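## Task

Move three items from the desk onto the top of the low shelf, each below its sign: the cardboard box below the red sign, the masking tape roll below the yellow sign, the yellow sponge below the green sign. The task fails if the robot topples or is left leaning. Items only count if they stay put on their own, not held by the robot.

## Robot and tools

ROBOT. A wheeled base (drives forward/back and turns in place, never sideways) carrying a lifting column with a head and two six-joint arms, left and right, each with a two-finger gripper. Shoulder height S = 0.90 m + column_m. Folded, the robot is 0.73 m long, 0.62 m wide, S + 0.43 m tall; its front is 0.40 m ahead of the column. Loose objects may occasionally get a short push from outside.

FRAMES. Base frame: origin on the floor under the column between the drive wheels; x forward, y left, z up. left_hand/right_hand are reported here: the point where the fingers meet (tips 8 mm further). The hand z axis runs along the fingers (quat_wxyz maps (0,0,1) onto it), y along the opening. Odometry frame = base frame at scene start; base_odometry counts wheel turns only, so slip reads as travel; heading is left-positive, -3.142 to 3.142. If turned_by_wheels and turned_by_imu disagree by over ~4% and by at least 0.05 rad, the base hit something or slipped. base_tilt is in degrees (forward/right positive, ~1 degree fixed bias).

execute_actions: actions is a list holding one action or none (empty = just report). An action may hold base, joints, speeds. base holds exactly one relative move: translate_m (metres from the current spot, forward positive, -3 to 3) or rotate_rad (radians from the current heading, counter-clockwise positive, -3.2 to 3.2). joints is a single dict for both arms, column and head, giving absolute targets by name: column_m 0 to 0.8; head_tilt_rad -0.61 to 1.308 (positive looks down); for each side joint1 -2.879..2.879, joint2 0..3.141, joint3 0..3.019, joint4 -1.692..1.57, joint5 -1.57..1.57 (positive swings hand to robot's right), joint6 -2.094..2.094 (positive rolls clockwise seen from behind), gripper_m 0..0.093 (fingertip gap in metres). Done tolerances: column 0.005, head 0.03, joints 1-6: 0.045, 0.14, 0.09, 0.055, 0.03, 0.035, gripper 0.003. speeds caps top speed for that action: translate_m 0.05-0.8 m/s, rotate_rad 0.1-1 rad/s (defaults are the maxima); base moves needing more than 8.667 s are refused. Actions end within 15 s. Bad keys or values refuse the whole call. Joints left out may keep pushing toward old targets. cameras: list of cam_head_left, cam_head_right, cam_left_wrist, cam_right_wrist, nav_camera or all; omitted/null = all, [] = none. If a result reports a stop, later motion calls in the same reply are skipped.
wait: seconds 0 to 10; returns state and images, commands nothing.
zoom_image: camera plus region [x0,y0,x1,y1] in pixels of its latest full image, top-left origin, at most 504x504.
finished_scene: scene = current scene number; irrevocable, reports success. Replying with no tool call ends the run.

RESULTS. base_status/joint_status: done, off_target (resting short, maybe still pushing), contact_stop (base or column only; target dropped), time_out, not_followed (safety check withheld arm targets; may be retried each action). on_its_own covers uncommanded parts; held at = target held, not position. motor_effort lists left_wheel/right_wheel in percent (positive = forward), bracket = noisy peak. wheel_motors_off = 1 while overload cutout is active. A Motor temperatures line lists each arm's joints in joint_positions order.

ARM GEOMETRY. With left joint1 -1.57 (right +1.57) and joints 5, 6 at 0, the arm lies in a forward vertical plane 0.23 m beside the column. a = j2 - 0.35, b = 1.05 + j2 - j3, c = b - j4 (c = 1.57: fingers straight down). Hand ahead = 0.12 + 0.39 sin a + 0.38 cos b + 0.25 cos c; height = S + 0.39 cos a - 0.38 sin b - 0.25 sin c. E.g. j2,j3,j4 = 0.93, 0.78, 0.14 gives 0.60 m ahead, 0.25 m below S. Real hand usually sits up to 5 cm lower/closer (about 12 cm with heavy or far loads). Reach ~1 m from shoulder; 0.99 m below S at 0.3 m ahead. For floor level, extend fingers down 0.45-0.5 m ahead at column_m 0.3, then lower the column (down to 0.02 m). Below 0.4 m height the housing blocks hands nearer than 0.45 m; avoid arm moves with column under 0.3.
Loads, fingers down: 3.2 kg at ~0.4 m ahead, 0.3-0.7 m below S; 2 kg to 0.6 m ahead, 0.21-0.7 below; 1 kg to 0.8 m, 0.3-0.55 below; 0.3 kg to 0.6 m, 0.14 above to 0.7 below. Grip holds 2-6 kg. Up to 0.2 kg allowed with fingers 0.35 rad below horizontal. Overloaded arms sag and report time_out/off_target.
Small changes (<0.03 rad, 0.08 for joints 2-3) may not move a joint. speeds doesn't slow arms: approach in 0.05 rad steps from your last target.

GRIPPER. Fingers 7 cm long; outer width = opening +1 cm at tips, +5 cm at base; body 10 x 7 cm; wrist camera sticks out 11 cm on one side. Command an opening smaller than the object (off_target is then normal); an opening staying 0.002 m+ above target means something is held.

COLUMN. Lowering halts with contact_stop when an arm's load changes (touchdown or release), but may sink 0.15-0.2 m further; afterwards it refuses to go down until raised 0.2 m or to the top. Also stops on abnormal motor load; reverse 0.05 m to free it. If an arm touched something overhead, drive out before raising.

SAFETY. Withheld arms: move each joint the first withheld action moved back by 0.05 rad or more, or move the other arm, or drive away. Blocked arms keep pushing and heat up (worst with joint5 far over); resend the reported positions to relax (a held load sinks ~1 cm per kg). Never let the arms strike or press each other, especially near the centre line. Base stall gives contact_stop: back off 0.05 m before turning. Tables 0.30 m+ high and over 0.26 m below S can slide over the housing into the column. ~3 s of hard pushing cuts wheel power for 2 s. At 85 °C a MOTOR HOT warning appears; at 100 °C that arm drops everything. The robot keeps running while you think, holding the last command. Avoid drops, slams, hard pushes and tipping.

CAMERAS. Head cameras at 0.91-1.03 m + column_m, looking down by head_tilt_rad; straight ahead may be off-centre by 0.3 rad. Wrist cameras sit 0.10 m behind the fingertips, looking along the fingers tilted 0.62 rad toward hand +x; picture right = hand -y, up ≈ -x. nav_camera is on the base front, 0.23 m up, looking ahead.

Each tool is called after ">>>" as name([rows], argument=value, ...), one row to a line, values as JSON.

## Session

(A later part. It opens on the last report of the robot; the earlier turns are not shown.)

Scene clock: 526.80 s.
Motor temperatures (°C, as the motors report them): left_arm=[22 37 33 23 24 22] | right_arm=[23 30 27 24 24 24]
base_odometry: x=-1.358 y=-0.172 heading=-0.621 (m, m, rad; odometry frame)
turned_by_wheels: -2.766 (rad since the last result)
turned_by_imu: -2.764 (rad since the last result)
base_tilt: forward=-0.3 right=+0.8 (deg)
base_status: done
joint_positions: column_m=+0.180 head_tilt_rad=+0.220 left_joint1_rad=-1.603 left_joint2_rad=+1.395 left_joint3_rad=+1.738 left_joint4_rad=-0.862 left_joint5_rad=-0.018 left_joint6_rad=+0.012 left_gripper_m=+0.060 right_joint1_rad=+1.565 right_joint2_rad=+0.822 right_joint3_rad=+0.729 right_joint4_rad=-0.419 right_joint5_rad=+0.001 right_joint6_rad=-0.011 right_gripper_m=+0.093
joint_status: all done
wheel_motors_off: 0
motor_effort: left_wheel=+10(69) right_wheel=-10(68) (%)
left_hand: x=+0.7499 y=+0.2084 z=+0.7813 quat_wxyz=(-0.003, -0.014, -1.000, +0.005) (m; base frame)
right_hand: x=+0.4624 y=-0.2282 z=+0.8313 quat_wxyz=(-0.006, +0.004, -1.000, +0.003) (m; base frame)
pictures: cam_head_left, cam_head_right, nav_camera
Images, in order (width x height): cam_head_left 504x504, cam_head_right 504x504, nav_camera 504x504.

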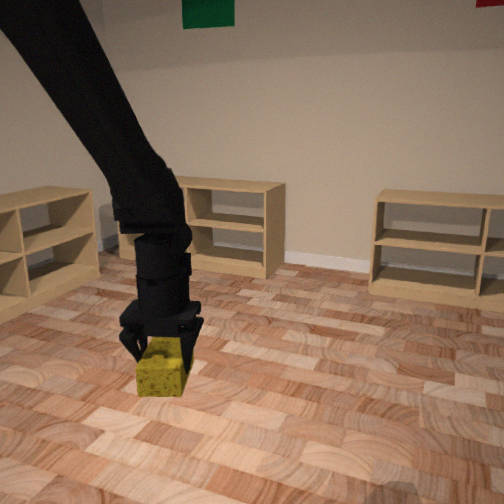

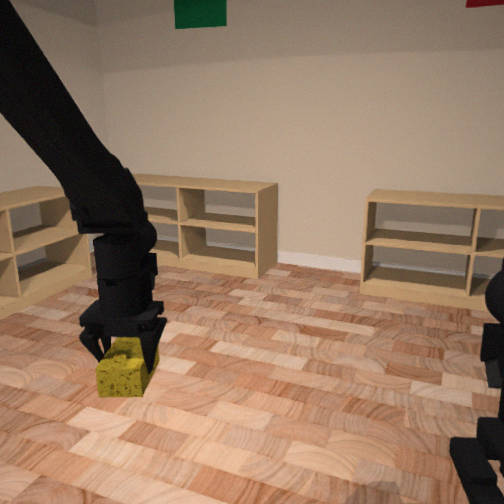

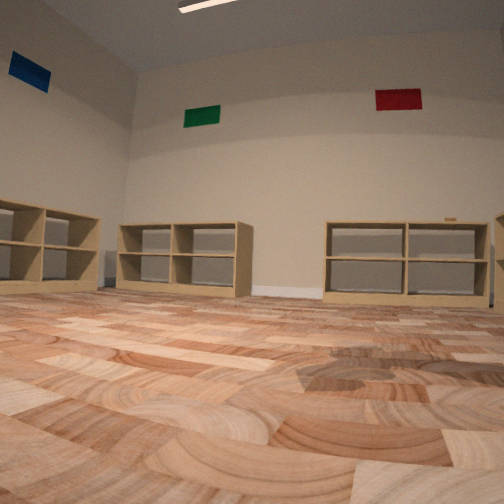

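>>> execute_actions([
  {"base":{"translate_m":2.58},"joints":{"column_m":0.10,"head_tilt_rad":0.6,"left_joint1_rad":-1.29,"left_joint5_rad":0.22}},
], cameras=["cam_head_left","cam_head_right","cam_left_wrist","nav_camera"])

Scene clock: 571.93 s.
Motor temperatures (°C, as the motors report them): left_arm=[22 37 33 23 24 22] | right_arm=[23 30 27 24 24 24]
base_odometry: x=+0.740 y=-1.674 heading=-0.622 (m, m, rad; odometry frame)
turned_by_wheels: -0.001 (rad since the last result)
turned_by_imu: +0.000 (rad since the last result)
base_tilt: forward=-0.3 right=+0.9 (deg)
base_status: done
joint_positions: column_m=+0.100 head_tilt_rad=+0.604 left_joint1_rad=-1.275 left_joint2_rad=+1.395 left_joint3_rad=+1.738 left_joint4_rad=-0.862 left_joint5_rad=+0.217 left_joint6_rad=+0.011 left_gripper_m=+0.060 right_joint1_rad=+1.565 right_joint2_rad=+0.821 right_joint3_rad=+0.729 right_joint4_rad=-0.419 right_joint5_rad=+0.001 right_joint6_rad=-0.011 right_gripper_m=+0.093
joint_status: all done
wheel_motors_off: 0
motor_effort: left_wheel=+0(65) right_wheel=+1(56) (%)
left_hand: x=+0.7426 y=+0.3616 z=+0.7180 quat_wxyz=(-0.011, +0.067, -0.998, -0.020) (m; base frame)
right_hand: x=+0.4625 y=-0.2282 z=+0.7516 quat_wxyz=(-0.006, +0.004, -1.000, +0.003) (m; base frame)
pictures: cam_head_left, cam_head_right, cam_left_wrist, nav_camera
Images, in order (width x height): cam_head_left 504x504, cam_head_right 504x504, cam_left_wrist 504x504, nav_camera 504x504.

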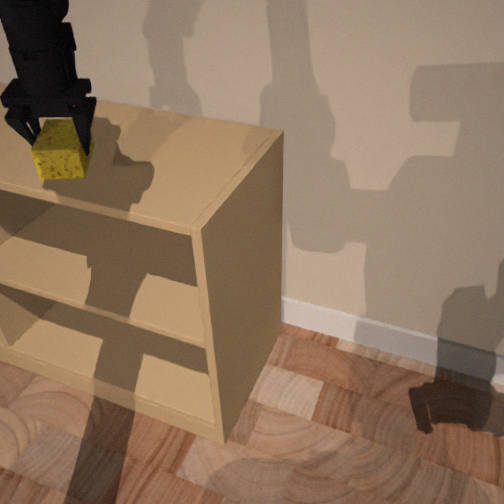

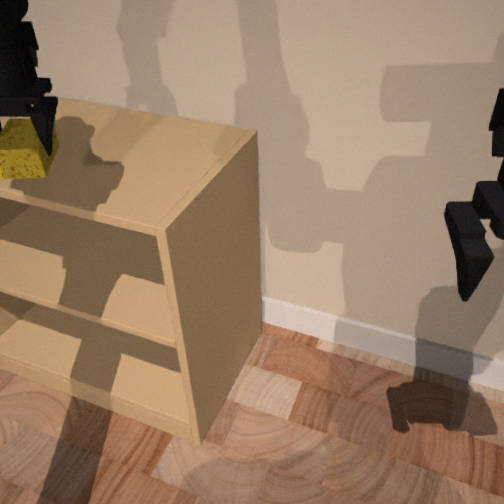

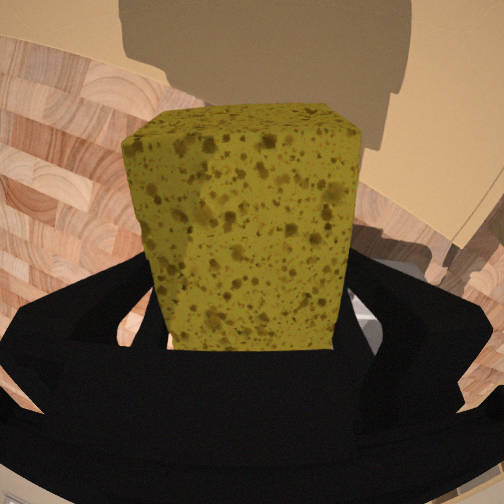

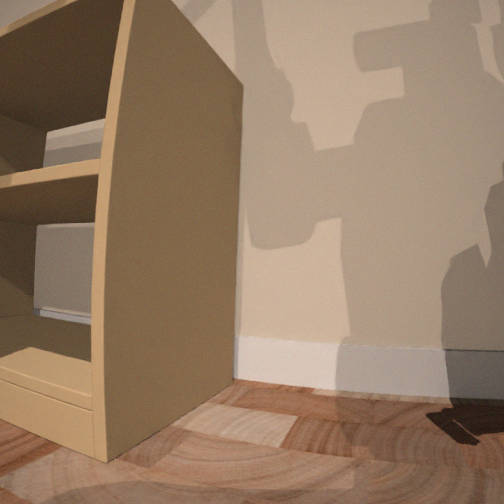

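>>> execute_actions([
  {"base":{"translate_m":0.20},"joints":{"column_m":0.032}},
], cameras=["cam_head_left","cam_left_wrist"])

Scene clock: 591.63 s.
Motor temperatures (°C, as the motors report them): left_arm=[22 37 33 23 24 22] | right_arm=[23 30 27 24 24 24]
base_odometry: x=+0.902 y=-1.791 heading=-0.623 (m, m, rad; odometry frame)
turned_by_wheels: -0.001 (rad since the last result)
turned_by_imu: +0.001 (rad since the last result)
base_tilt: forward=-0.3 right=+0.9 (deg)
base_status: done
joint_positions: column_m=+0.032 head_tilt_rad=+0.604 left_joint1_rad=-1.277 left_joint2_rad=+1.395 left_joint3_rad=+1.738 left_joint4_rad=-0.860 left_joint5_rad=+0.217 left_joint6_rad=+0.011 left_gripper_m=+0.060 right_joint1_rad=+1.565 right_joint2_rad=+0.821 right_joint3_rad=+0.729 right_joint4_rad=-0.419 right_joint5_rad=+0.001 right_joint6_rad=-0.011 right_gripper_m=+0.093
joint_status: all done
wheel_motors_off: 0
motor_effort: left_wheel=-1(40) right_wheel=+1(32) (%)
left_hand: x=+0.7428 y=+0.3609 z=+0.6498 quat_wxyz=(-0.011, +0.066, -0.998, -0.019) (m; base frame)
right_hand: x=+0.4628 y=-0.2282 z=+0.6838 quat_wxyz=(-0.006, +0.004, -1.000, +0.003) (m; base frame)
pictures: cam_head_left, cam_left_wrist
Images, in order (width x height): cam_head_left 504x504, cam_left_wrist 504x504.

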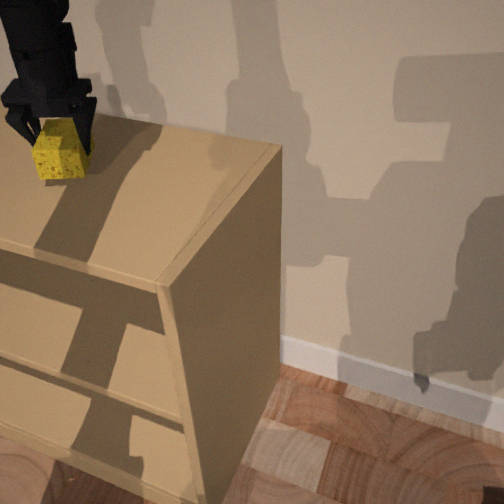

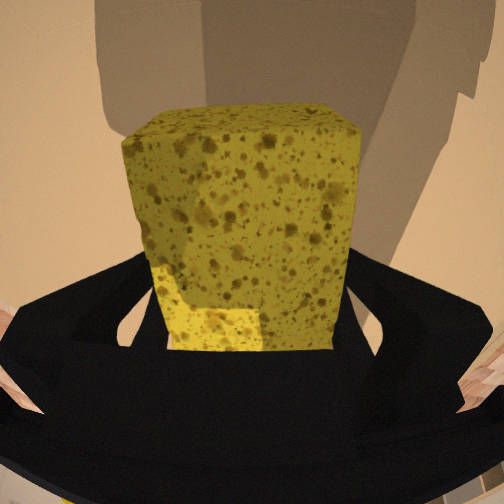

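>>> execute_actions([
  {"joints":{"column_m":0.012}},
], cameras=["cam_head_left"])

Scene clock: 599.87 s.
Motor temperatures (°C, as the motors report them): left_arm=[22 37 33 23 24 22] | right_arm=[23 30 27 24 24 24]
base_odometry: x=+0.902 y=-1.791 heading=-0.623 (m, m, rad; odometry frame)
turned_by_wheels: +0.000 (rad since the last result)
turned_by_imu: +0.001 (rad since the last result)
base_tilt: forward=-0.3 right=+0.9 (deg)
base_status: not commanded
joint_positions: column_m=+0.012 head_tilt_rad=+0.604 left_joint1_rad=-1.277 left_joint2_rad=+1.394 left_joint3_rad=+1.738 left_joint4_rad=-0.860 left_joint5_rad=+0.217 left_joint6_rad=+0.011 left_gripper_m=+0.060 right_joint1_rad=+1.565 right_joint2_rad=+0.821 right_joint3_rad=+0.729 right_joint4_rad=-0.419 right_joint5_rad=+0.001 right_joint6_rad=-0.011 right_gripper_m=+0.093
joint_status: all done
wheel_motors_off: 0
motor_effort: left_wheel=-1(1) right_wheel=+1(1) (%)
left_hand: x=+0.7429 y=+0.3608 z=+0.6300 quat_wxyz=(-0.011, +0.066, -0.998, -0.019) (m; base frame)
right_hand: x=+0.4628 y=-0.2282 z=+0.6637 quat_wxyz=(-0.006, +0.004, -1.000, +0.003) (m; base frame)
pictures: cam_head_left
Images, in order (width x height): cam_head_left 504x504.

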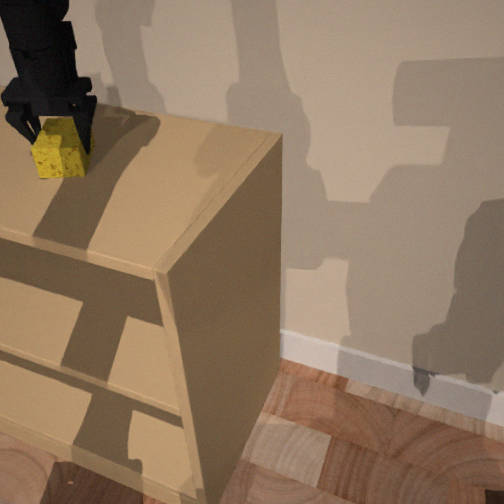

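>>> zoom_image(camera="cam_head_left", region=[0, 100, 140, 220])

Region (0, 100, 140, 220) of cam_head_left's 504x504 image, scaled by 3.600, with more detail than that image has; it fills the top 432 rows of this view, and the rest is white.

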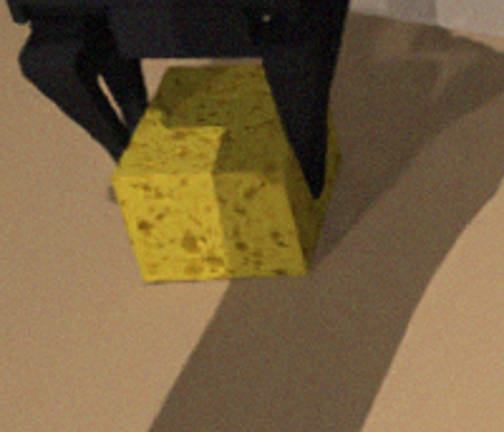

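Shadow edge is continuous with the surface — it's touching. Release.

>>> execute_actions([
  {"joints":{"left_gripper_m":0.093}},
], cameras=[])

>>> execute_actions([
  {"joints":{"column_m":0.06}},
], cameras=["cam_head_left","cam_left_wrist"])

Scene clock: 610.30 s.
Motor temperatures (°C, as the motors report them): left_arm=[22 37 33 23 24 22] | right_arm=[23 30 27 24 24 24]
base_odometry: x=+0.902 y=-1.791 heading=-0.623 (m, m, rad; odometry frame)
turned_by_wheels: +0.000 (rad since the last result)
turned_by_imu: +0.001 (rad since the last result)
base_tilt: forward=-0.2 right=+0.9 (deg)
base_status: not commanded
joint_positions: column_m=+0.012 head_tilt_rad=+0.604 left_joint1_rad=-1.277 left_joint2_rad=+1.394 left_joint3_rad=+1.738 left_joint4_rad=-0.860 left_joint5_rad=+0.217 left_joint6_rad=+0.011 left_gripper_m=+0.093 right_joint1_rad=+1.565 right_joint2_rad=+0.821 right_joint3_rad=+0.729 right_joint4_rad=-0.419 right_joint5_rad=+0.001 right_joint6_rad=-0.011 right_gripper_m=+0.093
joint_status: all done
wheel_motors_off: 0
motor_effort: left_wheel=+0(2) right_wheel=+1(1) (%)
left_hand: x=+0.7427 y=+0.3606 z=+0.6298 quat_wxyz=(-0.011, +0.066, -0.998, -0.019) (m; base frame)
right_hand: x=+0.4628 y=-0.2282 z=+0.6637 quat_wxyz=(-0.006, +0.004, -1.000, +0.003) (m; base frame)
pictures: none
No camera images: the call's "cameras" was empty. Leave "cameras" out to get every camera's image.

Scene clock: 611.53 s.
Motor temperatures (°C, as the motors report them): left_arm=[22 37 33 23 24 22] | right_arm=[23 30 27 24 24 24]
base_odometry: x=+0.902 y=-1.791 heading=-0.623 (m, m, rad; odometry frame)
turned_by_wheels: +0.000 (rad since the last result)
turned_by_imu: +0.000 (rad since the last result)
base_tilt: forward=-0.2 right=+0.9 (deg)
base_status: not commanded
joint_positions: column_m=+0.060 head_tilt_rad=+0.604 left_joint1_rad=-1.277 left_joint2_rad=+1.394 left_joint3_rad=+1.738 left_joint4_rad=-0.860 left_joint5_rad=+0.217 left_joint6_rad=+0.011 left_gripper_m=+0.093 right_joint1_rad=+1.565 right_joint2_rad=+0.821 right_joint3_rad=+0.729 right_joint4_rad=-0.419 right_joint5_rad=+0.001 right_joint6_rad=-0.011 right_gripper_m=+0.093
joint_status: all done
wheel_motors_off: 0
motor_effort: left_wheel=-2(2) right_wheel=+1(1) (%)
left_hand: x=+0.7427 y=+0.3606 z=+0.6777 quat_wxyz=(-0.011, +0.066, -0.998, -0.019) (m; base frame)
right_hand: x=+0.4628 y=-0.2282 z=+0.7116 quat_wxyz=(-0.006, +0.004, -1.000, +0.003) (m; base frame)
pictures: cam_head_left, cam_left_wrist
Images, in order (width x height): cam_head_left 504x504, cam_left_wrist 504x504.

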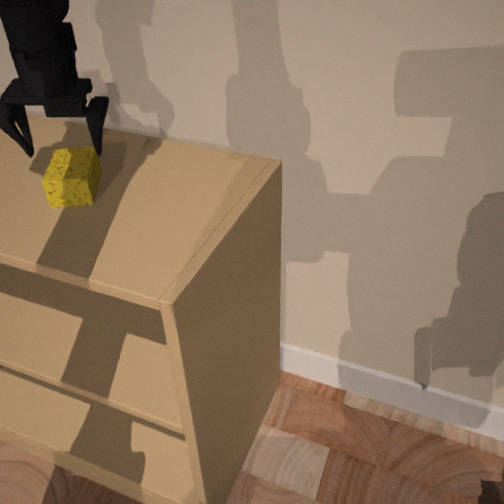

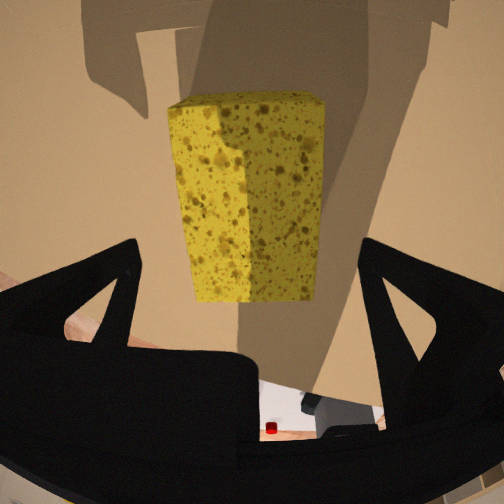

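>>> execute_actions([
  {"joints":{"right_joint5_rad":1.4}},
], cameras=["cam_right_wrist","cam_left_wrist"])

Scene clock: 634.97 s.
Motor temperatures (°C, as the motors report them): left_arm=[22 37 34 23 24 22] | right_arm=[23 30 27 24 24 24]
base_odometry: x=+0.902 y=-1.791 heading=-0.623 (m, m, rad; odometry frame)
turned_by_wheels: +0.000 (rad since the last result)
turned_by_imu: +0.002 (rad since the last result)
base_tilt: forward=-0.2 right=+0.9 (deg)
base_status: not commanded
joint_positions: column_m=+0.060 head_tilt_rad=+0.604 left_joint1_rad=-1.277 left_joint2_rad=+1.394 left_joint3_rad=+1.738 left_joint4_rad=-0.860 left_joint5_rad=+0.217 left_joint6_rad=+0.011 left_gripper_m=+0.093 right_joint1_rad=+1.565 right_joint2_rad=+0.821 right_joint3_rad=+0.729 right_joint4_rad=-0.419 right_joint5_rad=+1.398 right_joint6_rad=-0.011 right_gripper_m=+0.093
joint_status: all done
wheel_motors_off: 0
motor_effort: left_wheel=-1(1) right_wheel=+1(1) (%)
left_hand: x=+0.7427 y=+0.3606 z=+0.6777 quat_wxyz=(-0.011, +0.066, -0.998, -0.019) (m; base frame)
right_hand: x=+0.4605 y=-0.3965 z=+0.8548 quat_wxyz=(+0.000, -0.001, -0.764, +0.645) (m; base frame)
pictures: cam_left_wrist, cam_right_wrist
Images, in order (width x height): cam_left_wrist 504x504, cam_right_wrist 504x504.

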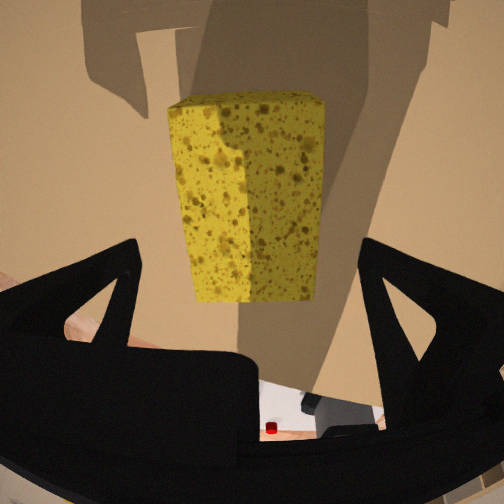

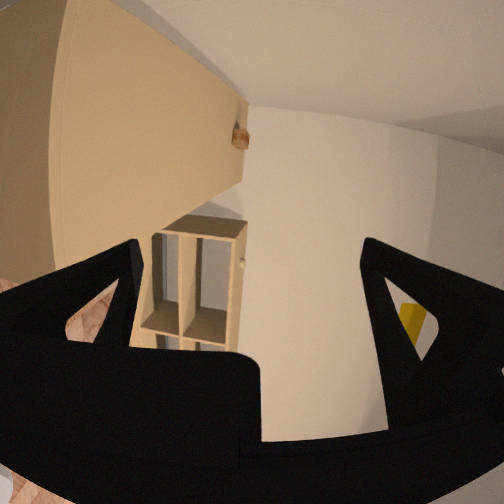

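All three items are on their shelves.

>>> finished_scene(scene=2)

The scene is finished: the task was done.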